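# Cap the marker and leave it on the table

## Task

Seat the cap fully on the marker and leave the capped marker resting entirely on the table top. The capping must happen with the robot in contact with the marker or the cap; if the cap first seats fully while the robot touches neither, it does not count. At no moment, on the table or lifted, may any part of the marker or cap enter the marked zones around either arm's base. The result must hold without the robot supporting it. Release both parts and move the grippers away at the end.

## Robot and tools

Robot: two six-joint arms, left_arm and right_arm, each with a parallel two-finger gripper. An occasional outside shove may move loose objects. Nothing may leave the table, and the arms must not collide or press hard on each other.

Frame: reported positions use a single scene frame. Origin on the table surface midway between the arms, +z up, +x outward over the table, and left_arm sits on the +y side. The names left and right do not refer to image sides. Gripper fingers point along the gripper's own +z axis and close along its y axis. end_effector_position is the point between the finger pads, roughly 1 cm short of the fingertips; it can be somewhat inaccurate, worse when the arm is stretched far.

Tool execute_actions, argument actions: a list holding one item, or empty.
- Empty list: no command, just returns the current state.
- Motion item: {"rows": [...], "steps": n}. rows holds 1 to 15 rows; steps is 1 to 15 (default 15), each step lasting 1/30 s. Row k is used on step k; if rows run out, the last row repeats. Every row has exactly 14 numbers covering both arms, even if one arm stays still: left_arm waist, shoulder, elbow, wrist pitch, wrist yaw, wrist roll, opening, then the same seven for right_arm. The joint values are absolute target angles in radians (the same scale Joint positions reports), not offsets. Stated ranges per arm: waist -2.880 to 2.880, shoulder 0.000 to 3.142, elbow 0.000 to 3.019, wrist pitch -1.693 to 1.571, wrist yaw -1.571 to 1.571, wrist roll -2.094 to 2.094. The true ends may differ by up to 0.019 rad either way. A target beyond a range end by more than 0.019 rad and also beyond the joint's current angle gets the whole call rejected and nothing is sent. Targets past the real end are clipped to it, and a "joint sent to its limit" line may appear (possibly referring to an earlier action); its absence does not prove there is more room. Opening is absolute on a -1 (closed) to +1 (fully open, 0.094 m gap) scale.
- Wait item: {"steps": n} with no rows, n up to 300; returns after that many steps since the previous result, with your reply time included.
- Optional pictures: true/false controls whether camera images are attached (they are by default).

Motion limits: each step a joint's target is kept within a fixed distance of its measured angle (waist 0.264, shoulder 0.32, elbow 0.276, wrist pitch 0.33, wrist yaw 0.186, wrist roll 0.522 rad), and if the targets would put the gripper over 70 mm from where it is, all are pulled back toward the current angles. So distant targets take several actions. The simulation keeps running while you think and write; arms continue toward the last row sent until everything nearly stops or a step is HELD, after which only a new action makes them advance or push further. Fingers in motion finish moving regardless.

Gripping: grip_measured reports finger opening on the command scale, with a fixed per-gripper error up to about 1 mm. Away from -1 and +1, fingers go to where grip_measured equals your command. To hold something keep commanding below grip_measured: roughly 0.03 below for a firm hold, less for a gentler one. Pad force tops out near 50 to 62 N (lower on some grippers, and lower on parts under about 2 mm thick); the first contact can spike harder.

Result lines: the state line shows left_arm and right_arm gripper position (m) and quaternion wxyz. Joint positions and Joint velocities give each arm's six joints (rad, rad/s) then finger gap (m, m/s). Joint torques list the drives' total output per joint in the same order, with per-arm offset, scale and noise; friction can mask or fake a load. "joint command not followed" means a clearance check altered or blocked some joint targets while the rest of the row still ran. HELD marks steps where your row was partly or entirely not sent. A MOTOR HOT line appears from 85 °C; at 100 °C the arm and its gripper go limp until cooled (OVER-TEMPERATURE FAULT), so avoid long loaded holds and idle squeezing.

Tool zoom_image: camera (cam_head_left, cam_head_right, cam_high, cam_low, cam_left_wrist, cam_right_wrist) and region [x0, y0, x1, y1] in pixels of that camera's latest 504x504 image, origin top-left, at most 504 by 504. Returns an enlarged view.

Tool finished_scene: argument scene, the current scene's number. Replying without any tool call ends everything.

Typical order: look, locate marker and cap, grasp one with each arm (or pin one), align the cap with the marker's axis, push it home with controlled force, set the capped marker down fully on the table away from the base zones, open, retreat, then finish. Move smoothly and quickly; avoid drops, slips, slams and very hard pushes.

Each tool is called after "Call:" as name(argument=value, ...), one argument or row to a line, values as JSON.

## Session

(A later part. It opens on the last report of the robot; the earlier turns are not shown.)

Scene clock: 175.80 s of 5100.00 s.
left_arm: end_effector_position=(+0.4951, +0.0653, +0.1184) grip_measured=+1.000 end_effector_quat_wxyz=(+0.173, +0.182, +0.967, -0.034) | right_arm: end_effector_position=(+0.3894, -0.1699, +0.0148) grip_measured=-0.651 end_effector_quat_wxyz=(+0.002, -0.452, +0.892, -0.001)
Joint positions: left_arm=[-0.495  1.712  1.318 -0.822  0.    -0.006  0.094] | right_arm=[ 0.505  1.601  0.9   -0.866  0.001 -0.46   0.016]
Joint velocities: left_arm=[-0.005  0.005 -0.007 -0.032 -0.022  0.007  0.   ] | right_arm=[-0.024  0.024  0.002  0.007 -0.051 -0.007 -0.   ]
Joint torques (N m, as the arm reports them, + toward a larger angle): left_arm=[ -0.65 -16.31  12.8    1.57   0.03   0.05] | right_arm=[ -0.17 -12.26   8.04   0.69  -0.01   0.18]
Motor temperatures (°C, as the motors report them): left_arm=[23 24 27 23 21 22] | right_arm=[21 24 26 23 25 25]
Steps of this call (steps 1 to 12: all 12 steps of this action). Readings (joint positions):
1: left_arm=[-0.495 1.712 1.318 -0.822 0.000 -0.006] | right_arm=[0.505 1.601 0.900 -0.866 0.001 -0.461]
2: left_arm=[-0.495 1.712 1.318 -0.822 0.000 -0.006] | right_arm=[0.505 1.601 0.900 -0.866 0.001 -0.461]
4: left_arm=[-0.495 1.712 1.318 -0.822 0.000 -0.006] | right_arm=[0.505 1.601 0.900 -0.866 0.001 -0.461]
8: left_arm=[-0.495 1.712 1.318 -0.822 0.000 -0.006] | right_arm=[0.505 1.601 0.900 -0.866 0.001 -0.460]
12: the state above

Call:
execute_actions(
  actions=[
    {"rows":[[-0.49,1.74,1.39,-0.77,0.1,0.2,1,0.505,1.58,0.91,-0.866,0,-0.46,-0.69],[-0.49,1.74,1.39,-0.77,0.1,0.2,1,0.505,1.57,0.91,-0.866,0,-0.46,-0.69],[-0.49,1.74,1.39,-0.77,0.1,0.2,1,0.505,1.56,0.91,-0.866,0,-0.46,-0.69],[-0.49,1.74,1.39,-0.77,0.1,0.2,1,0.505,1.55,0.91,-0.866,0,-0.46,-0.69],[-0.48,1.79,1.41,-0.72,0.2,0.4,1,0.505,1.54,0.91,-0.866,0,-0.46,-0.69],[-0.48,1.79,1.41,-0.72,0.2,0.4,1,0.505,1.53,0.91,-0.866,0,-0.46,-0.69],[-0.48,1.79,1.41,-0.72,0.2,0.4,1,0.505,1.53,0.91,-0.866,0,-0.46,-0.69],[-0.48,1.79,1.41,-0.72,0.2,0.4,1,0.505,1.53,0.91,-0.866,0,-0.46,-0.69],[-0.465,1.84,1.42,-0.68,0.3,0.6,1,0.505,1.53,0.91,-0.866,0,-0.4,-0.69],[-0.465,1.84,1.42,-0.68,0.3,0.6,1,0.505,1.53,0.91,-0.866,0,-0.3,-0.69],[-0.465,1.84,1.42,-0.68,0.3,0.6,1,0.505,1.53,0.91,-0.866,0,-0.2,-0.69],[-0.465,1.84,1.42,-0.68,0.3,0.6,1,0.505,1.53,0.91,-0.866,0,-0.1,-0.69],[-0.455,1.89,1.42,-0.638,0.396,0.76,0.6,0.505,1.53,0.91,-0.866,0,1.29,-0.69]],"steps":15},
  ],
  pictures=false,
)

Call:
execute_actions(
  actions=[
    {"steps":40},
  ],
)

Scene clock: 216.17 s of 5100.00 s.
left_arm: end_effector_position=(+0.5189, -0.0012, +0.0773) grip_measured=+0.618 end_effector_quat_wxyz=(+0.219, +0.477, +0.835, -0.164) | right_arm: end_effector_position=(+0.3953, -0.1668, +0.0390) grip_measured=-0.651 end_effector_quat_wxyz=(+0.033, -0.258, +0.966, +0.007)
Joint positions: left_arm=[-0.476  1.868  1.374 -0.671  0.387  0.598  0.076] | right_arm=[ 0.505  1.537  0.9   -0.866  0.001 -0.044  0.016]
Joint velocities: left_arm=[ 0.063  0.396  0.002  0.242  0.168  1.033 -0.03 ] | right_arm=[-0.015 -0.015 -0.007  0.002  0.095  2.791  0.   ]
Joint torques (N m, as the arm reports them, + toward a larger angle): left_arm=[  1.33 -17.25  13.72   1.32   0.44   0.07] | right_arm=[  0.84 -14.46   9.7    0.37   0.03   0.19]
Motor temperatures (°C, as the motors report them): left_arm=[23 24 28 23 21 22] | right_arm=[21 24 25 23 25 25]
Steps of this call (steps 1 to 15: the robot went on to your last target; steps 16 to 90: nothing new was sent; then 36.87 s passed at rest; steps 91 to 105: all 15 steps of this action). Readings (joint positions):
91: left_arm=[-0.494 1.714 1.319 -0.816 0.049 0.026] | right_arm=[0.505 1.601 0.900 -0.866 0.001 -0.460]
92: left_arm=[-0.493 1.717 1.322 -0.808 0.080 0.059] | right_arm=[0.505 1.601 0.900 -0.866 0.001 -0.460]
94: left_arm=[-0.493 1.727 1.332 -0.797 0.096 0.107] | right_arm=[0.505 1.595 0.900 -0.866 0.001 -0.460]
98: left_arm=[-0.490 1.769 1.360 -0.748 0.196 0.272] | right_arm=[0.505 1.561 0.900 -0.866 0.001 -0.460]
105: the state above

Scene clock: 217.50 s of 5100.00 s.
left_arm: end_effector_position=(+0.5207, +0.0030, +0.0541) grip_measured=+0.603 end_effector_quat_wxyz=(+0.218, +0.536, +0.802, -0.152) | right_arm: end_effector_position=(+0.3953, -0.1668, +0.0390) grip_measured=-0.652 end_effector_quat_wxyz=(+0.022, +0.390, +0.920, +0.026)
Joint positions: left_arm=[-0.467  1.909  1.374 -0.659  0.394  0.751  0.075] | right_arm=[ 0.505  1.537  0.9   -0.866  0.001  1.278  0.016]
Joint velocities: left_arm=[-0.005 -0.015 -0.002 -0.027  0.007 -0.066 -0.   ] | right_arm=[-0.015 -0.005 -0.012 -0.012 -0.022 -0.037 -0.   ]
Joint torques (N m, as the arm reports them, + toward a larger angle): left_arm=[  0.85 -19.38  13.51   1.55   0.48   0.09] | right_arm=[  0.89 -13.25   9.46   0.14   0.05   0.17]
Motor temperatures (°C, as the motors report them): left_arm=[23 24 28 23 21 22] | right_arm=[21 24 26 23 25 25]
Steps of this call (steps 1 to 40: the robot went on to your last target). Readings (joint positions):
1: left_arm=[-0.474 1.881 1.374 -0.665 0.391 0.629] | right_arm=[0.505 1.537 0.900 -0.866 0.001 0.055]
2: left_arm=[-0.472 1.893 1.374 -0.664 0.392 0.653] | right_arm=[0.505 1.537 0.900 -0.866 0.001 0.155]
4: left_arm=[-0.469 1.907 1.374 -0.663 0.392 0.688] | right_arm=[0.505 1.537 0.900 -0.866 0.001 0.353]
8: left_arm=[-0.467 1.910 1.374 -0.661 0.393 0.725] | right_arm=[0.505 1.537 0.900 -0.866 0.001 0.751]
40: the state above

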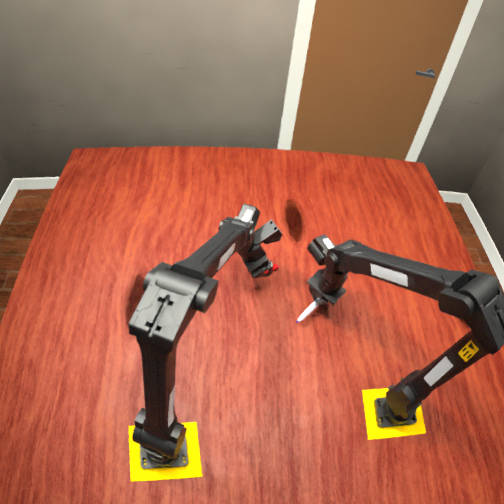

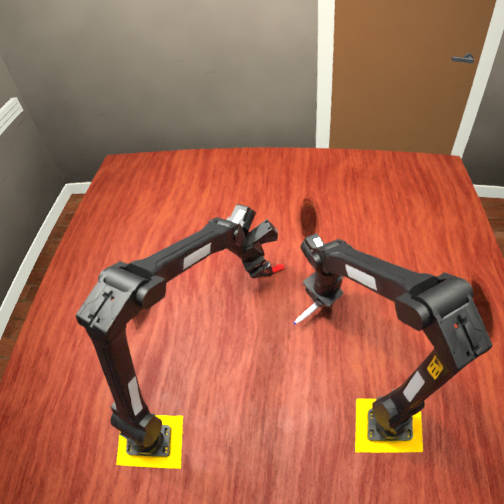

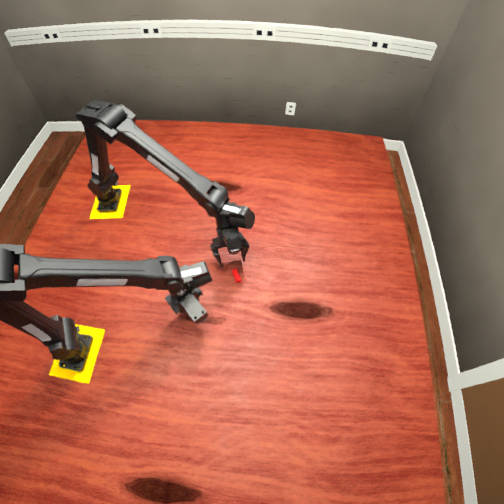

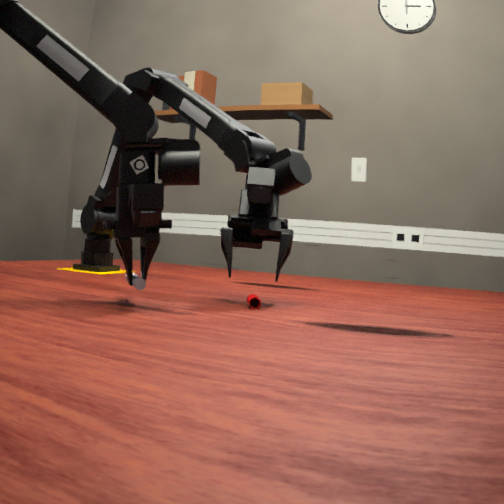

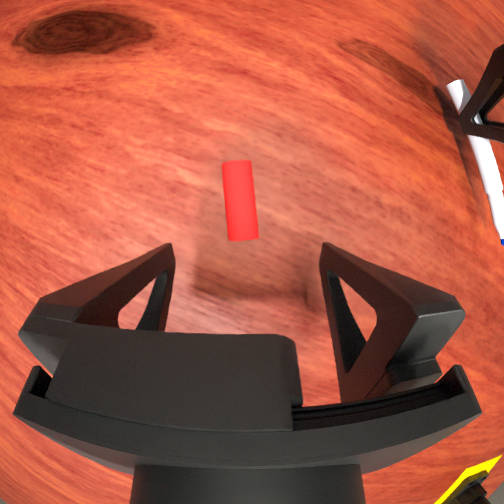

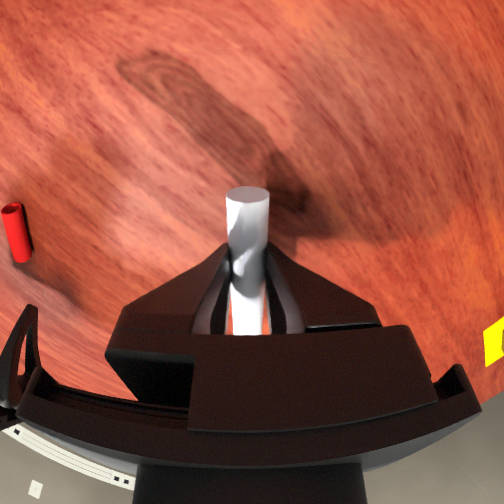

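Call:
execute_actions(
  actions=[
    {"rows":[[-0.475,1.91,1.43,-0.63,0.39,0.72,0.4,0.505,1.555,0.9,-0.866,0,1.29,-0.69],[-0.48,1.915,1.435,-0.62,0.39,0.72,0.4,0.505,1.56,0.9,-0.866,0,1.29,-0.69],[-0.485,1.92,1.44,-0.61,0.39,0.7,0.3,0.505,1.565,0.9,-0.866,0,1.29,-0.69],[-0.49,1.927,1.445,-0.6,0.39,0.7,0.3,0.505,1.57,0.9,-0.866,0,1.29,-0.69],[-0.495,1.934,1.447,-0.59,0.385,0.68,0.2,0.505,1.575,0.9,-0.866,0,1.29,-0.69],[-0.5,1.941,1.447,-0.58,0.385,0.68,0.2,0.505,1.58,0.9,-0.866,0,1.29,-0.69],[-0.505,1.948,1.447,-0.57,0.38,0.66,0.1,0.505,1.585,0.9,-0.866,0,1.29,-0.69],[-0.507,1.955,1.447,-0.56,0.38,0.66,0.1,0.505,1.59,0.9,-0.866,0,1.29,-0.69],[-0.507,1.962,1.447,-0.55,0.38,0.64,0,0.505,1.595,0.9,-0.866,0,1.29,-0.69],[-0.507,1.969,1.447,-0.54,0.38,0.64,0,0.505,1.6,0.9,-0.866,0,1.29,-0.69],[-0.507,1.976,1.447,-0.54,0.38,0.64,0,0.505,1.605,0.9,-0.866,0,1.29,-0.69],[-0.507,1.983,1.447,-0.54,0.38,0.64,0,0.505,1.61,0.9,-0.866,0,1.29,-0.69],[-0.507,1.99,1.447,-0.54,0.38,0.64,0,0.505,1.613,0.9,-0.866,0,1.29,-0.69]],"steps":15},
  ],
  pictures=false,
)

Call:
execute_actions(
  actions=[
    {"steps":15},
  ],
)

Scene clock: 242.63 s of 5100.00 s.
left_arm: end_effector_position=(+0.5370, -0.0228, +0.0305) grip_measured=+0.003 end_effector_quat_wxyz=(+0.234, +0.513, +0.811, -0.155) | right_arm: end_effector_position=(+0.3900, -0.1695, +0.0172) grip_measured=-0.652 end_effector_quat_wxyz=(+0.004, +0.390, +0.921, +0.004)
Joint positions: left_arm=[-0.499  1.979  1.402 -0.562  0.382  0.66   0.047] | right_arm=[ 0.505  1.595  0.9   -0.866  0.001  1.279  0.016]
Joint velocities: left_arm=[-0.015  0.239  0.017 -0.017  0.007 -0.081  0.   ] | right_arm=[-0.005  0.103  0.007 -0.002  0.007 -0.037 -0.   ]
Joint torques (N m, as the arm reports them, + toward a larger angle): left_arm=[ -1.05 -18.43  13.29   1.69   0.24  -0.15] | right_arm=[  1.35 -12.55   8.15   0.09   0.08   0.12]
Motor temperatures (°C, as the motors report them): left_arm=[23 24 29 23 21 22] | right_arm=[21 24 26 23 25 25]
Steps of this call (steps 1 to 15: the robot went on to your last target; steps 16 to 90: nothing new was sent; then 21.63 s passed at rest; steps 91 to 105: all 15 steps of this action). Readings (joint positions):
91: left_arm=[-0.467 1.909 1.374 -0.658 0.393 0.747] | right_arm=[0.505 1.537 0.900 -0.866 0.001 1.279]
92: left_arm=[-0.467 1.909 1.375 -0.654 0.392 0.744] | right_arm=[0.505 1.537 0.900 -0.866 0.001 1.279]
94: left_arm=[-0.468 1.912 1.379 -0.640 0.392 0.732] | right_arm=[0.505 1.539 0.900 -0.866 0.001 1.279]
98: left_arm=[-0.477 1.930 1.397 -0.599 0.383 0.700] | right_arm=[0.505 1.555 0.900 -0.866 0.001 1.279]
105: the state above

Scene clock: 243.13 s of 5100.00 s.
left_arm: end_effector_position=(+0.5352, -0.0222, +0.0179) grip_measured=+0.003 end_effector_quat_wxyz=(+0.224, +0.508, +0.817, -0.157) | right_arm: end_effector_position=(+0.3897, -0.1697, +0.0159) grip_measured=-0.652 end_effector_quat_wxyz=(+0.003, +0.390, +0.921, +0.002)
Joint positions: left_arm=[-0.499  1.999  1.402 -0.561  0.382  0.65   0.047] | right_arm=[ 0.505  1.598  0.9   -0.866  0.001  1.279  0.016]
Joint velocities: left_arm=[ 0.005 -0.005  0.012  0.017  0.022 -0.037  0.   ] | right_arm=[ 0.024 -0.015 -0.012 -0.017  0.081 -0.007 -0.   ]
Joint torques (N m, as the arm reports them, + toward a larger angle): left_arm=[ -0.96 -19.45  13.16   1.63   0.28  -0.13] | right_arm=[  0.4  -12.3    8.04   0.31   0.06   0.15]
Motor temperatures (°C, as the motors report them): left_arm=[23 24 29 23 21 22] | right_arm=[21 24 26 23 25 25]
Steps of this call (steps 1 to 15: the robot went on to your last target). Readings (joint positions):
1: left_arm=[-0.499 1.986 1.402 -0.562 0.382 0.658] | right_arm=[0.505 1.597 0.900 -0.866 0.001 1.279]
2: left_arm=[-0.499 1.992 1.402 -0.562 0.382 0.656] | right_arm=[0.505 1.598 0.900 -0.866 0.001 1.279]
4: left_arm=[-0.499 1.999 1.402 -0.562 0.382 0.653] | right_arm=[0.505 1.598 0.900 -0.866 0.001 1.279]
8: left_arm=[-0.499 1.999 1.402 -0.562 0.382 0.651] | right_arm=[0.505 1.598 0.900 -0.866 0.001 1.279]
15: the state above

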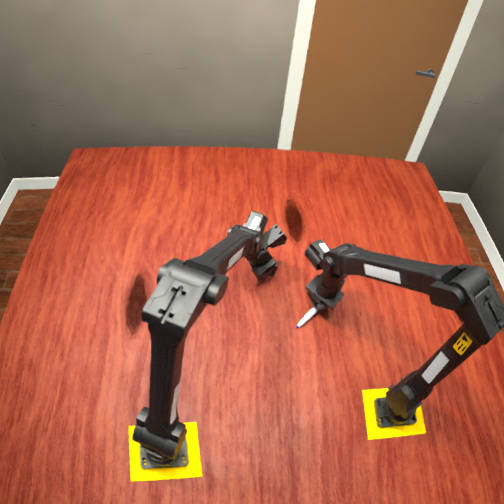

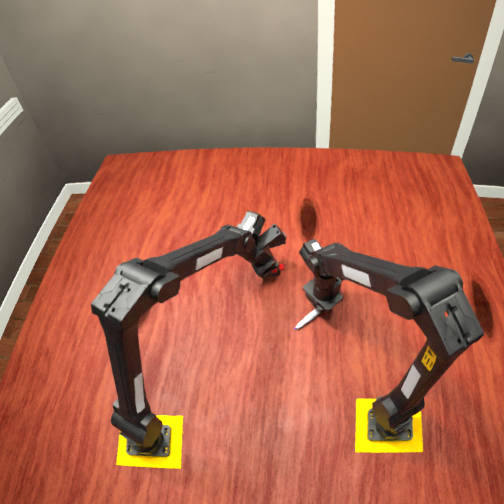

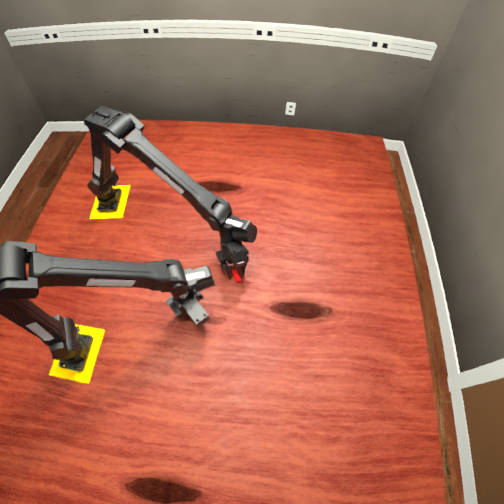

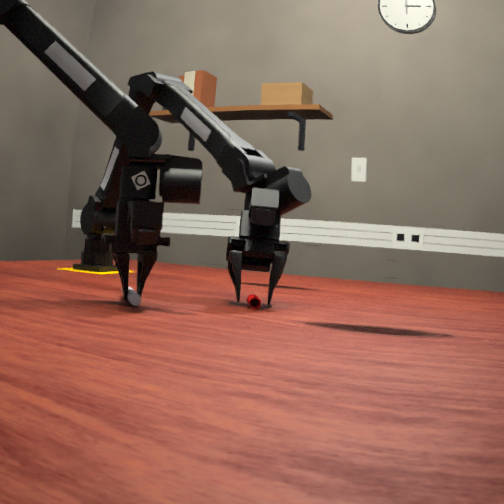

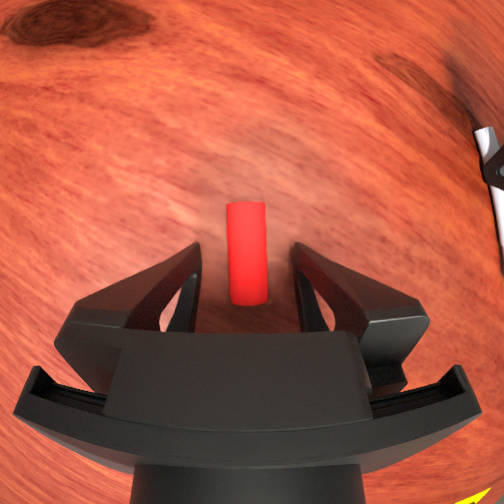

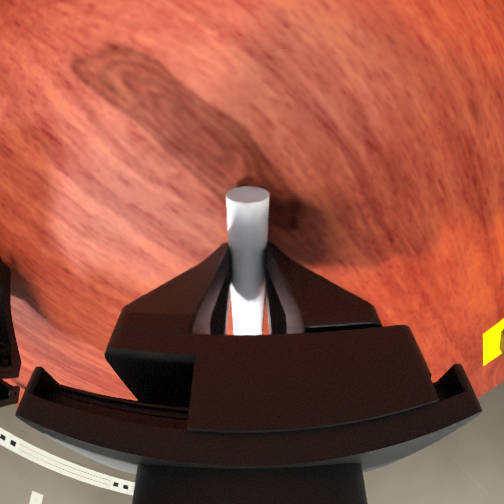

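Call:
zoom_image(
  camera="cam_low",
  region=[100,260,300,330],
)

Region (100, 260, 300, 330) of cam_low's 504x504 image, scaled by 2.520, with more detail than that image has; it fills the top 176 rows of this view, and the rest is white.

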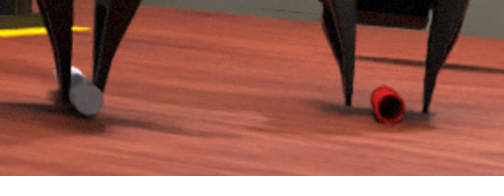

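Call:
execute_actions(
  actions=[
    {"rows":[[-0.5,1.995,1.43,-0.55,0.34,0.62,-0.4,0.505,1.62,0.9,-0.866,0,1.29,-0.6],[-0.5,1.995,1.43,-0.55,0.34,0.62,-0.4,0.505,1.62,0.9,-0.866,0,1.29,-0.58],[-0.5,1.995,1.43,-0.55,0.34,0.62,-0.4,0.505,1.63,0.9,-0.866,0,1.29,-0.58]],"steps":12},
  ],
  pictures=false,
)

Call:
execute_actions(
  actions=[
    {"rows":[[-0.5,1.995,1.43,-0.55,0.34,0.62,-0.5,0.505,1.62,0.9,-0.866,0,1.29,-0.6],[-0.5,1.995,1.43,-0.55,0.34,0.62,-0.54,0.505,1.62,0.9,-0.866,0,1.29,-0.62],[-0.5,1.995,1.43,-0.55,0.34,0.62,-0.58,0.505,1.62,0.9,-0.866,0,1.29,-0.64],[-0.5,1.995,1.43,-0.55,0.34,0.62,-0.61,0.505,1.62,0.9,-0.866,0,1.29,-0.66],[-0.5,1.995,1.43,-0.55,0.34,0.62,-0.64,0.505,1.62,0.9,-0.866,0,1.29,-0.69],[-0.5,1.995,1.43,-0.55,0.34,0.62,-0.67,0.505,1.62,0.9,-0.866,0,1.29,-0.69]],"steps":12},
  ],
)

Call:
zoom_image(
  camera="cam_low",
  region=[100,260,300,330],
)

Scene clock: 262.03 s of 5100.00 s.
left_arm: end_effector_position=(+0.5385, -0.0166, +0.0156) grip_measured=-0.397 end_effector_quat_wxyz=(+0.221, +0.498, +0.827, -0.140) | right_arm: end_effector_position=(+0.3885, -0.1704, +0.0115) grip_measured=-0.582 end_effector_quat_wxyz=(-0.001, +0.390, +0.921, -0.002)
Joint positions: left_arm=[-0.499  1.999  1.402 -0.561  0.342  0.63   0.028] | right_arm=[ 0.505  1.61   0.9   -0.866  0.001  1.28   0.02 ]
Joint velocities: left_arm=[-0.005  0.005  0.012 -0.017 -0.051 -0.022 -0.001] | right_arm=[ 0.015 -0.024 -0.007 -0.012  0.007 -0.007 -0.   ]
Joint torques (N m, as the arm reports them, + toward a larger angle): left_arm=[ -0.51 -18.95  11.54   1.19   0.25  -0.14] | right_arm=[  0.95 -11.79   8.1    0.03   0.08   0.15]
Motor temperatures (°C, as the motors report them): left_arm=[23 25 29 23 21 22] | right_arm=[21 24 26 23 25 25]
Steps of this call (steps 1 to 15: the robot went on to your last target; steps 16 to 90: nothing new was sent; then 15.50 s passed at rest; steps 91 to 102: all 12 steps of this action). Readings (joint positions):
91: left_arm=[-0.499 1.999 1.402 -0.561 0.362 0.646] | right_arm=[0.505 1.598 0.900 -0.866 0.001 1.280]
92: left_arm=[-0.499 1.999 1.402 -0.561 0.350 0.642] | right_arm=[0.505 1.598 0.900 -0.866 0.001 1.280]
94: left_arm=[-0.499 1.999 1.402 -0.561 0.342 0.637] | right_arm=[0.505 1.600 0.900 -0.866 0.001 1.280]
98: left_arm=[-0.499 1.999 1.402 -0.561 0.342 0.632] | right_arm=[0.505 1.608 0.900 -0.866 0.001 1.280]
102: the state above

Scene clock: 262.43 s of 5100.00 s.
left_arm: end_effector_position=(+0.5385, -0.0166, +0.0156) grip_measured=-0.616 end_effector_quat_wxyz=(+0.221, +0.498, +0.827, -0.140) | right_arm: end_effector_position=(+0.3885, -0.1704, +0.0115) grip_measured=-0.653 end_effector_quat_wxyz=(-0.001, +0.390, +0.921, -0.002)
Joint positions: left_arm=[-0.499  1.999  1.402 -0.561  0.342  0.629  0.018] | right_arm=[ 0.505  1.61   0.9   -0.866  0.001  1.28   0.016]
Joint velocities: left_arm=[-0.015 -0.015 -0.002  0.017 -0.11  -0.037 -0.   ] | right_arm=[-0.015 -0.005  0.002 -0.002 -0.051  0.037 -0.   ]
Joint torques (N m, as the arm reports them, + toward a larger angle): left_arm=[ -0.34 -18.97  11.61   1.16   0.25  -0.14] | right_arm=[  0.61 -12.62   7.87   0.16   0.07   0.14]
Motor temperatures (°C, as the motors report them): left_arm=[23 25 29 23 21 22] | right_arm=[21 24 26 23 25 25]
Steps of this call (steps 1 to 12: all 12 steps of this action). Readings (joint positions):
1: left_arm=[-0.499 1.999 1.402 -0.561 0.342 0.630] | right_arm=[0.505 1.610 0.900 -0.866 0.001 1.280]
2: left_arm=[-0.499 1.999 1.402 -0.561 0.342 0.630] | right_arm=[0.505 1.610 0.900 -0.866 0.001 1.280]
4: left_arm=[-0.499 1.999 1.402 -0.561 0.342 0.630] | right_arm=[0.505 1.610 0.900 -0.866 0.001 1.280]
8: left_arm=[-0.499 1.999 1.402 -0.561 0.342 0.629] | right_arm=[0.505 1.610 0.900 -0.866 0.001 1.280]
12: the state above

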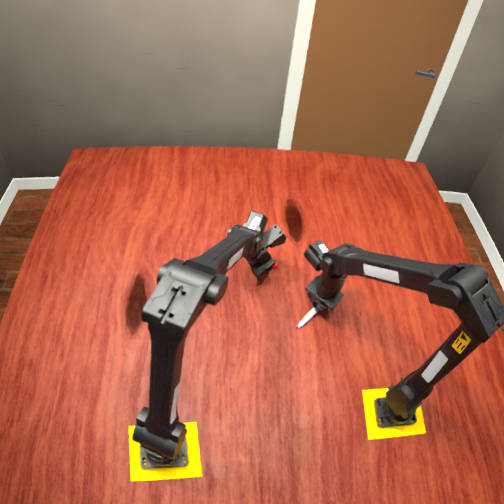

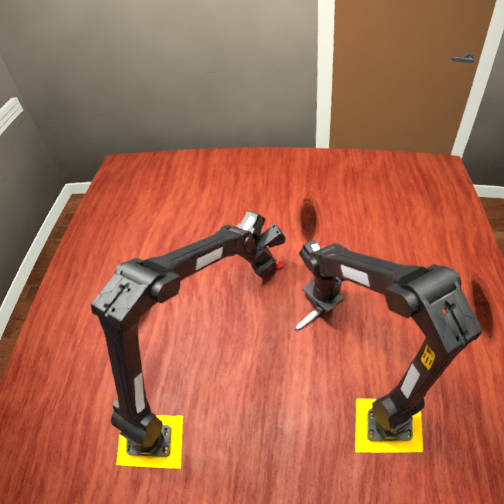

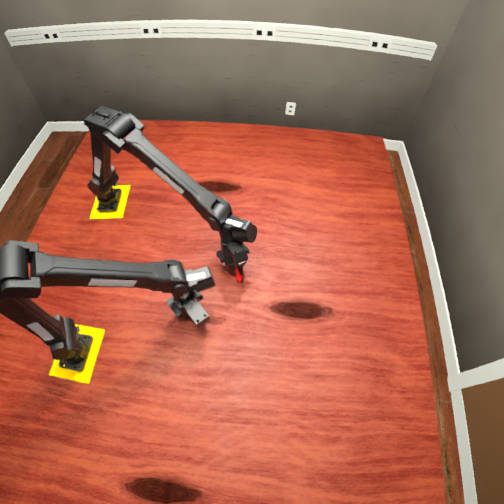

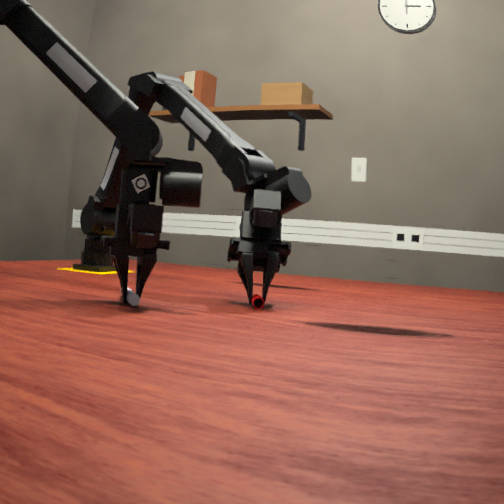

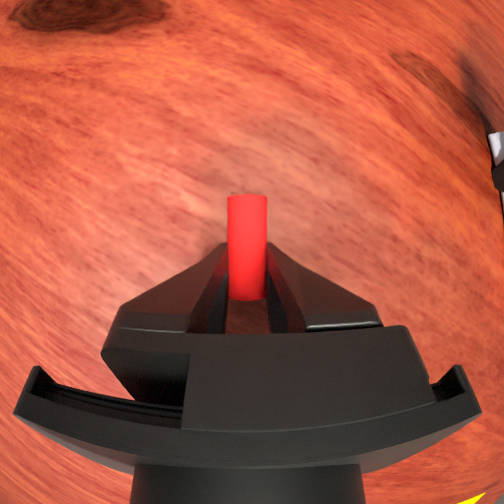

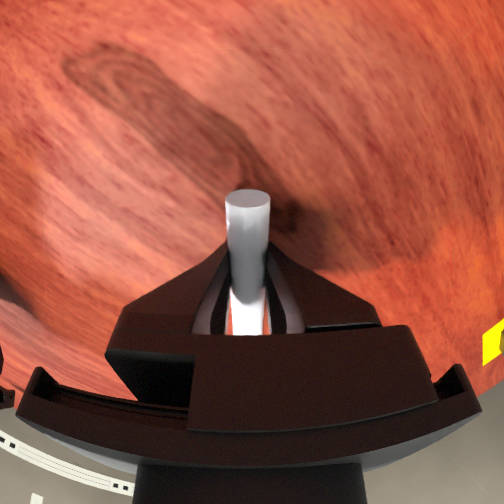

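Region (100, 260, 300, 330) of cam_low's 504x504 image, scaled by 2.520, with more detail than that image has; it fills the top 176 rows of this view, and the rest is white.

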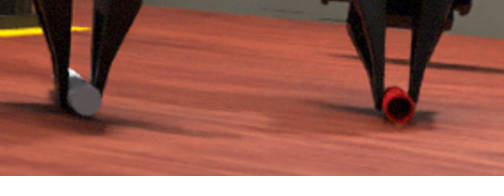

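Call:
execute_actions(
  actions=[
    {"rows":[[-0.5,1.97,1.43,-0.55,0.34,0.62,-0.655,0.505,1.62,0.9,-0.866,0,1.29,-0.69],[-0.5,1.95,1.43,-0.55,0.34,0.62,-0.655,0.505,1.62,0.9,-0.866,0,1.29,-0.69],[-0.5,1.93,1.43,-0.55,0.34,0.62,-0.655,0.505,1.62,0.9,-0.866,0,1.29,-0.69],[-0.5,1.91,1.43,-0.55,0.34,0.62,-0.655,0.505,1.62,0.9,-0.866,0,1.29,-0.69],[-0.5,1.89,1.42,-0.55,0.34,0.62,-0.655,0.505,1.62,0.9,-0.866,0,1.29,-0.69],[-0.5,1.87,1.4,-0.54,0.34,0.62,-0.655,0.505,1.62,0.9,-0.866,0,1.29,-0.69],[-0.5,1.85,1.38,-0.53,0.32,0.55,-0.655,0.505,1.62,0.9,-0.866,0,1.29,-0.69],[-0.5,1.83,1.36,-0.52,0.29,0.5,-0.655,0.505,1.62,0.9,-0.866,0,1.29,-0.69],[-0.5,1.81,1.33,-0.51,0.26,0.45,-0.655,0.505,1.62,0.9,-0.866,0,1.29,-0.69],[-0.5,1.79,1.3,-0.5,0.23,0.4,-0.655,0.505,1.62,0.9,-0.866,0,1.29,-0.69],[-0.51,1.77,1.27,-0.49,0.2,0.35,-0.655,0.505,1.62,0.9,-0.866,0,1.29,-0.69],[-0.52,1.75,1.24,-0.48,0.17,0.3,-0.655,0.505,1.62,0.9,-0.866,0,1.29,-0.69],[-0.54,1.73,1.21,-0.47,0.14,0.25,-0.655,0.505,1.62,0.9,-0.866,0,1.29,-0.69],[-0.56,1.71,1.18,-0.46,0.11,0.2,-0.655,0.505,1.62,0.9,-0.866,0,1.29,-0.69],[-0.58,1.69,1.15,-0.45,0.08,0.15,-0.655,0.505,1.62,0.9,-0.866,0,1.29,-0.69]],"steps":15},
  ],
  pictures=false,
)

Call:
execute_actions(
  actions=[
    {"rows":[[-0.6,1.67,1.12,-0.435,0.05,0.1,-0.655,0.505,1.62,0.9,-0.866,0,1.29,-0.69],[-0.62,1.65,1.09,-0.42,0.02,0.05,-0.655,0.505,1.62,0.9,-0.866,0,1.29,-0.69],[-0.645,1.63,1.06,-0.405,0,-0.01,-0.655,0.505,1.62,0.9,-0.866,0,1.29,-0.69],[-0.67,1.61,1.03,-0.39,0,-0.01,-0.655,0.505,1.62,0.9,-0.866,0,1.29,-0.69],[-0.695,1.59,1.0,-0.375,0,-0.01,-0.655,0.505,1.62,0.9,-0.866,0,1.29,-0.69],[-0.72,1.57,0.97,-0.36,0,-0.01,-0.655,0.505,1.62,0.9,-0.866,0,1.29,-0.69],[-0.745,1.55,0.94,-0.345,0,-0.01,-0.655,0.505,1.62,0.9,-0.866,0,1.29,-0.69],[-0.77,1.53,0.91,-0.33,0,-0.01,-0.655,0.505,1.62,0.9,-0.866,0,1.29,-0.69],[-0.795,1.51,0.88,-0.315,0,-0.01,-0.655,0.505,1.62,0.9,-0.866,0,1.29,-0.69],[-0.82,1.495,0.85,-0.3,0,-0.01,-0.655,0.505,1.62,0.9,-0.866,0,1.29,-0.69],[-0.845,1.48,0.82,-0.29,0,-0.01,-0.655,0.505,1.62,0.9,-0.866,0,1.29,-0.69],[-0.87,1.47,0.79,-0.28,0,-0.01,-0.655,0.505,1.62,0.9,-0.866,0,1.29,-0.69],[-0.89,1.47,0.765,-0.27,0,-0.01,-0.655,0.505,1.62,0.9,-0.866,0,1.29,-0.69],[-0.905,1.47,0.745,-0.265,0,-0.01,-0.655,0.505,1.62,0.9,-0.866,0,1.29,-0.69],[-0.918,1.47,0.73,-0.265,0,-0.01,-0.655,0.505,1.62,0.9,-0.866,0,1.29,-0.69]],"steps":15},
  ],
  pictures=false,
)

Call:
execute_actions(
  actions=[
    {"steps":20},
  ],
)

Scene clock: 300.10 s of 5100.00 s.
left_arm: end_effector_position=(+0.5139, +0.0269, +0.1085) grip_measured=-0.616 end_effector_quat_wxyz=(+0.286, +0.359, +0.887, -0.058) | right_arm: end_effector_position=(+0.3885, -0.1704, +0.0115) grip_measured=-0.653 end_effector_quat_wxyz=(-0.001, +0.390, +0.921, -0.002)
Joint positions: left_arm=[-0.513  1.711  1.211 -0.486  0.104  0.341  0.018] | right_arm=[ 0.505  1.61   0.9   -0.866  0.001  1.28   0.016]
Joint velocities: left_arm=[-0.269 -0.708 -0.818  0.281 -0.711 -1.267  0.001] | right_arm=[-0.005 -0.005 -0.012 -0.002  0.007  0.037  0.001]
Joint torques (N m, as the arm reports them, + toward a larger angle): left_arm=[ -4.65 -13.16   8.7    1.53   0.3   -0.1 ] | right_arm=[  0.72 -12.65   7.89   0.15   0.16   0.19]
Motor temperatures (°C, as the motors report them): left_arm=[23 25 28 23 21 22] | right_arm=[21 24 26 23 25 25]
Steps of this call (steps 1 to 15: the robot went on to your last target; steps 16 to 90: nothing new was sent; then 34.17 s passed at rest; steps 91 to 105: all 15 steps of this action). Readings (joint positions):
91: left_arm=[-0.499 1.999 1.402 -0.561 0.342 0.629] | right_arm=[0.505 1.610 0.900 -0.866 0.001 1.280]
92: left_arm=[-0.499 1.997 1.402 -0.561 0.342 0.629] | right_arm=[0.505 1.610 0.900 -0.866 0.001 1.280]
94: left_arm=[-0.499 1.988 1.402 -0.561 0.342 0.629] | right_arm=[0.505 1.610 0.900 -0.866 0.001 1.280]
98: left_arm=[-0.499 1.920 1.383 -0.553 0.310 0.597] | right_arm=[0.505 1.610 0.900 -0.866 0.001 1.280]
105: the state above

Scene clock: 300.60 s of 5100.00 s.
left_arm: end_effector_position=(+0.2908, -0.0522, +0.0551) grip_measured=-0.616 end_effector_quat_wxyz=(+0.255, +0.372, +0.886, -0.104) | right_arm: end_effector_position=(+0.3885, -0.1704, +0.0115) grip_measured=-0.653 end_effector_quat_wxyz=(-0.001, +0.390, +0.921, -0.002)
Joint positions: left_arm=[-0.897  1.475  0.761 -0.299  0.002  0.014  0.018] | right_arm=[ 0.505  1.61   0.9   -0.866  0.001  1.28   0.016]
Joint velocities: left_arm=[-0.484 -0.23  -0.579  0.144 -0.007 -0.125  0.001] | right_arm=[-0.015 -0.015  0.002  0.017 -0.095  0.007 -0.001]
Joint torques (N m, as the arm reports them, + toward a larger angle): left_arm=[ 0.74 -8.84  8.97  1.95 -0.03 -0.14] | right_arm=[  0.4  -13.07   8.08   0.08   0.09   0.16]
Motor temperatures (°C, as the motors report them): left_arm=[23 25 28 23 21 22] | right_arm=[21 24 26 23 25 25]
Steps of this call (steps 1 to 15: all 15 steps of this action). Readings (joint positions):
1: left_arm=[-0.525 1.689 1.181 -0.475 0.073 0.296] | right_arm=[0.505 1.610 0.900 -0.866 0.001 1.280]
2: left_arm=[-0.541 1.669 1.151 -0.463 0.043 0.250] | right_arm=[0.505 1.610 0.900 -0.866 0.001 1.280]
4: left_arm=[-0.586 1.637 1.088 -0.436 0.006 0.160] | right_arm=[0.505 1.610 0.900 -0.866 0.001 1.280]
8: left_arm=[-0.711 1.584 0.960 -0.380 0.002 0.064] | right_arm=[0.505 1.610 0.900 -0.866 0.001 1.280]
15: the state above

Scene clock: 301.27 s of 5100.00 s.
left_arm: end_effector_position=(+0.2708, -0.0490, +0.0411) grip_measured=-0.616 end_effector_quat_wxyz=(+0.241, +0.379, +0.888, -0.103) | right_arm: end_effector_position=(+0.3885, -0.1704, +0.0115) grip_measured=-0.653 end_effector_quat_wxyz=(-0.001, +0.390, +0.921, -0.002)
Joint positions: left_arm=[-0.923  1.473  0.721 -0.289  0.001 -0.     0.018] | right_arm=[ 0.505  1.61   0.9   -0.866  0.001  1.28   0.016]
Joint velocities: left_arm=[-0.005 -0.005  0.002  0.017  0.051  0.007 -0.001] | right_arm=[ 0.005  0.005 -0.012 -0.017  0.051  0.007 -0.   ]
Joint torques (N m, as the arm reports them, + toward a larger angle): left_arm=[ 0.26 -9.41  9.14  1.94 -0.02 -0.15] | right_arm=[  1.19 -13.21   7.86   0.1    0.07   0.15]
Motor temperatures (°C, as the motors report them): left_arm=[23 25 28 23 21 22] | right_arm=[21 24 26 23 25 25]
Steps of this call (steps 1 to 20: the robot went on to your last target). Readings (joint positions):
1: left_arm=[-0.911 1.470 0.744 -0.296 0.002 0.011] | right_arm=[0.505 1.610 0.900 -0.866 0.001 1.280]
2: left_arm=[-0.919 1.469 0.733 -0.296 0.002 0.009] | right_arm=[0.505 1.610 0.900 -0.866 0.001 1.280]
4: left_arm=[-0.923 1.472 0.722 -0.296 0.002 0.006] | right_arm=[0.505 1.610 0.900 -0.866 0.001 1.280]
8: left_arm=[-0.923 1.473 0.721 -0.290 0.001 0.002] | right_arm=[0.505 1.610 0.900 -0.866 0.001 1.280]
20: the state above

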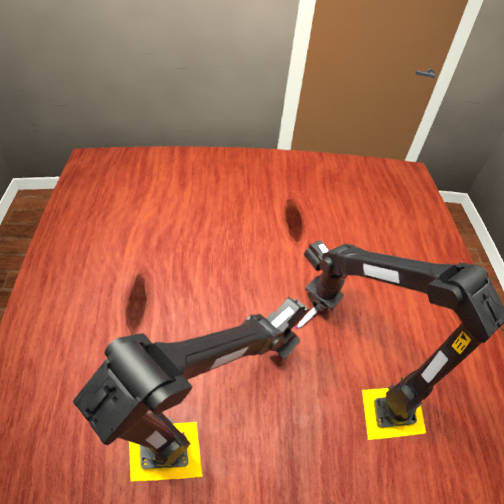

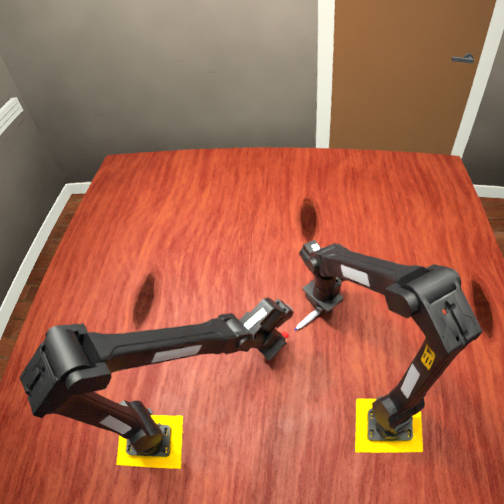

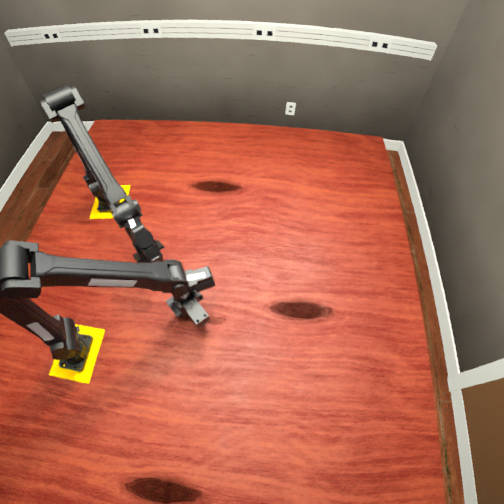

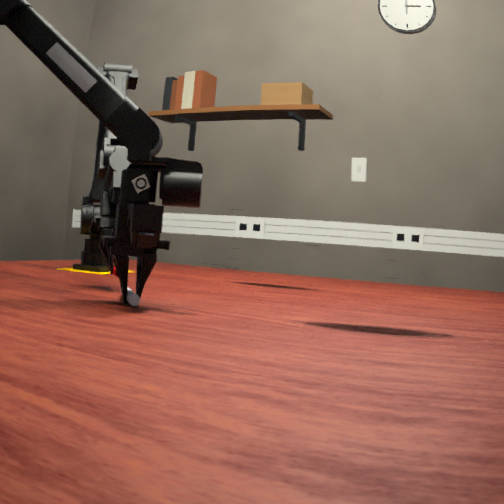

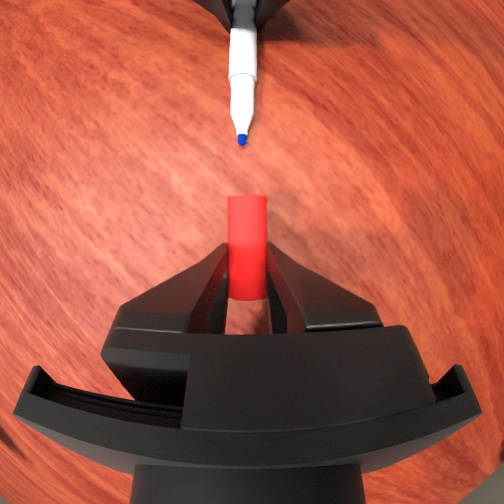

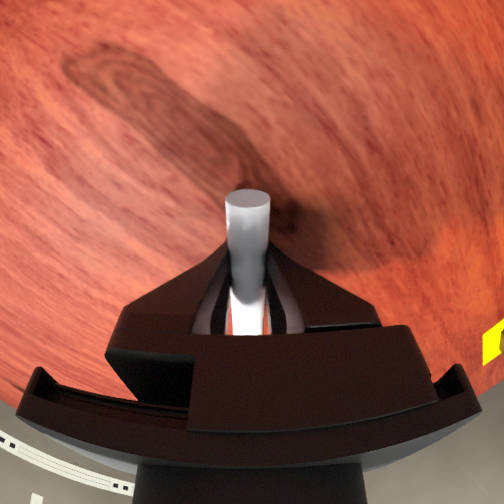

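Call:
execute_actions(
  actions=[
    {"rows":[[-0.923,1.485,0.77,-0.26,-0.02,0,-0.655,0.505,1.62,0.9,-0.866,0,1.29,-0.69],[-0.923,1.493,0.775,-0.254,-0.02,0,-0.655,0.505,1.62,0.9,-0.866,0,1.29,-0.69],[-0.923,1.501,0.78,-0.248,-0.02,0,-0.655,0.505,1.62,0.9,-0.866,0,1.29,-0.69],[-0.923,1.509,0.785,-0.242,-0.02,0,-0.655,0.505,1.62,0.9,-0.866,0,1.29,-0.69],[-0.923,1.517,0.79,-0.236,-0.02,0,-0.655,0.505,1.62,0.9,-0.866,0,1.29,-0.69],[-0.923,1.525,0.79,-0.23,-0.02,0,-0.655,0.505,1.62,0.9,-0.866,0,1.29,-0.69],[-0.923,1.533,0.79,-0.224,-0.02,0,-0.655,0.505,1.62,0.9,-0.866,0,1.29,-0.69],[-0.923,1.541,0.79,-0.218,-0.02,0,-0.655,0.505,1.62,0.9,-0.866,0,1.29,-0.69],[-0.923,1.549,0.79,-0.21,-0.02,0,-0.655,0.505,1.62,0.9,-0.866,0,1.29,-0.69],[-0.923,1.556,0.79,-0.202,-0.02,0,-0.655,0.505,1.62,0.9,-0.866,0,1.29,-0.69],[-0.923,1.562,0.79,-0.196,-0.02,0,-0.655,0.505,1.62,0.9,-0.866,0,1.29,-0.69],[-0.923,1.567,0.79,-0.19,-0.02,0,-0.655,0.505,1.62,0.9,-0.866,0,1.29,-0.69],[-0.923,1.571,0.79,-0.19,-0.02,0,-0.655,0.505,1.62,0.9,-0.866,0,1.29,-0.69]],"steps":15},
  ],
  pictures=false,
)

Call:
execute_actions(
  actions=[
    {"steps":12},
  ],
)

Scene clock: 321.20 s of 5100.00 s.
left_arm: end_effector_position=(+0.2856, -0.0598, +0.0176) grip_measured=-0.616 end_effector_quat_wxyz=(+0.245, +0.376, +0.888, -0.096) | right_arm: end_effector_position=(+0.3885, -0.1704, +0.0115) grip_measured=-0.653 end_effector_quat_wxyz=(-0.001, +0.390, +0.921, -0.002)
Joint positions: left_arm=[-0.923  1.569  0.747 -0.217 -0.017 -0.001  0.018] | right_arm=[ 0.505  1.61   0.9   -0.866  0.001  1.28   0.016]
Joint velocities: left_arm=[ 0.005  0.093 -0.007  0.017  0.051 -0.066  0.001] | right_arm=[ 0.015 -0.005  0.002 -0.007  0.007 -0.007  0.001]
Joint torques (N m, as the arm reports them, + toward a larger angle): left_arm=[ -0.24 -10.81  11.86   2.03  -0.08  -0.02] | right_arm=[  1.12 -11.85   7.87  -0.22   0.12   0.17]
Motor temperatures (°C, as the motors report them): left_arm=[23 24 28 23 21 22] | right_arm=[21 24 26 23 25 25]
Steps of this call (steps 1 to 15: the robot went on to your last target; steps 16 to 90: nothing new was sent; then 16.43 s passed at rest; steps 91 to 105: all 15 steps of this action). Readings (joint positions):
91: left_arm=[-0.923 1.473 0.721 -0.288 -0.008 -0.001] | right_arm=[0.505 1.610 0.900 -0.866 0.001 1.280]
92: left_arm=[-0.923 1.474 0.721 -0.285 -0.014 -0.001] | right_arm=[0.505 1.610 0.900 -0.866 0.001 1.280]
94: left_arm=[-0.923 1.484 0.726 -0.277 -0.017 -0.001] | right_arm=[0.505 1.610 0.900 -0.866 0.001 1.280]
98: left_arm=[-0.923 1.519 0.743 -0.252 -0.017 -0.001] | right_arm=[0.505 1.610 0.900 -0.866 0.001 1.280]
105: the state above

Scene clock: 321.60 s of 5100.00 s.
left_arm: end_effector_position=(+0.2857, -0.0599, +0.0162) grip_measured=-0.616 end_effector_quat_wxyz=(+0.245, +0.376, +0.889, -0.095) | right_arm: end_effector_position=(+0.3885, -0.1704, +0.0115) grip_measured=-0.653 end_effector_quat_wxyz=(-0.001, +0.390, +0.921, -0.002)
Joint positions: left_arm=[-0.923  1.573  0.747 -0.214 -0.017 -0.001  0.018] | right_arm=[ 0.505  1.61   0.9   -0.866  0.001  1.28   0.016]
Joint velocities: left_arm=[ 0.005 -0.015 -0.007  0.017 -0.037  0.007 -0.001] | right_arm=[-0.005 -0.015 -0.007 -0.007  0.007  0.051 -0.   ]
Joint torques (N m, as the arm reports them, + toward a larger angle): left_arm=[ -0.29 -10.54  11.83   1.91  -0.08  -0.02] | right_arm=[  0.66 -11.84   8.01  -0.06   0.02   0.16]
Motor temperatures (°C, as the motors report them): left_arm=[23 24 28 23 21 22] | right_arm=[21 24 26 23 25 25]
Steps of this call (steps 1 to 12: the robot went on to your last target). Readings (joint positions):
1: left_arm=[-0.923 1.572 0.747 -0.216 -0.017 -0.001] | right_arm=[0.505 1.610 0.900 -0.866 0.001 1.280]
2: left_arm=[-0.923 1.573 0.747 -0.216 -0.017 -0.001] | right_arm=[0.505 1.610 0.900 -0.866 0.001 1.280]
4: left_arm=[-0.923 1.573 0.747 -0.215 -0.017 -0.001] | right_arm=[0.505 1.610 0.900 -0.866 0.001 1.280]
8: left_arm=[-0.923 1.573 0.747 -0.214 -0.017 -0.001] | right_arm=[0.505 1.610 0.900 -0.866 0.001 1.280]
12: the state above

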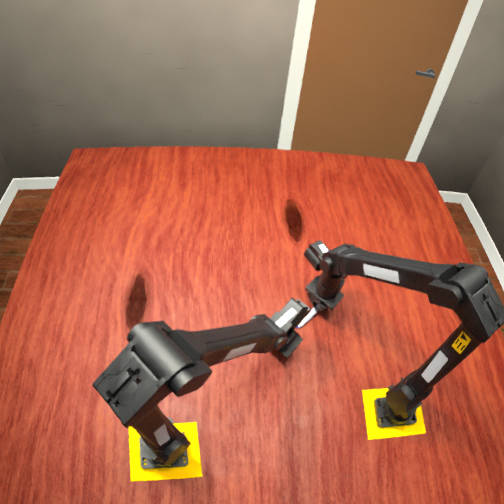

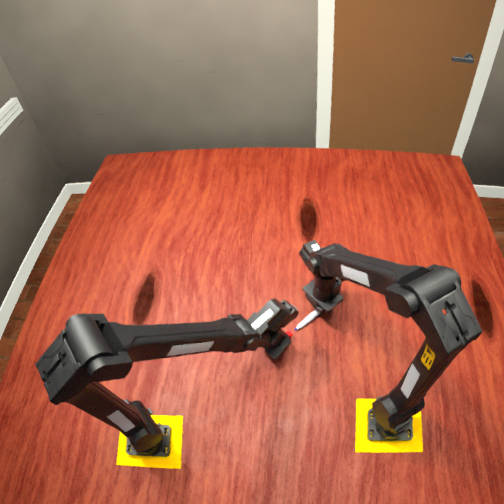

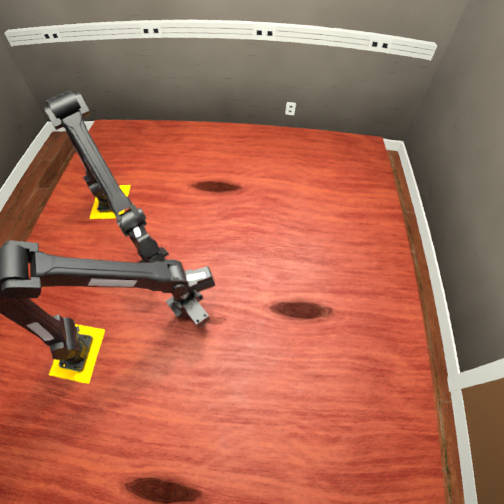

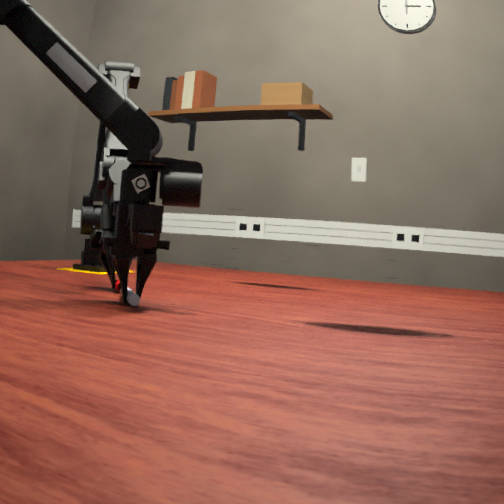

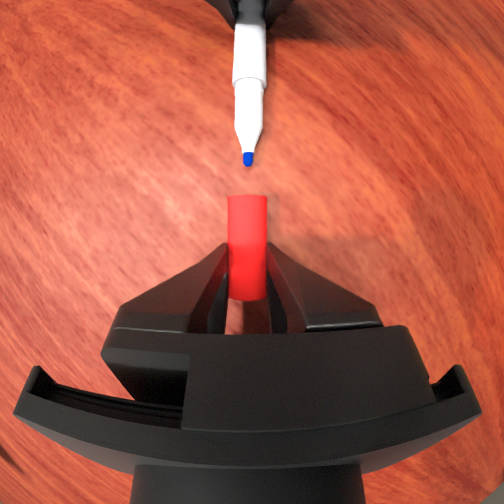

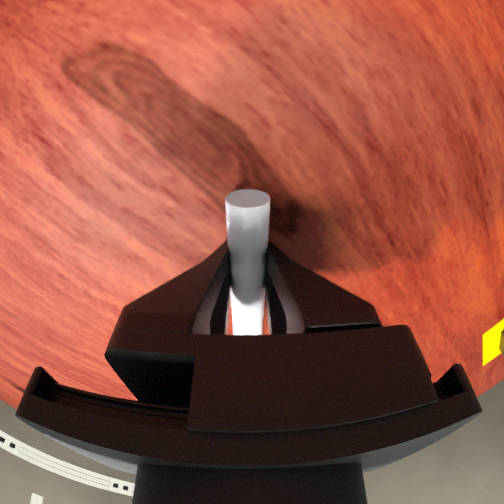

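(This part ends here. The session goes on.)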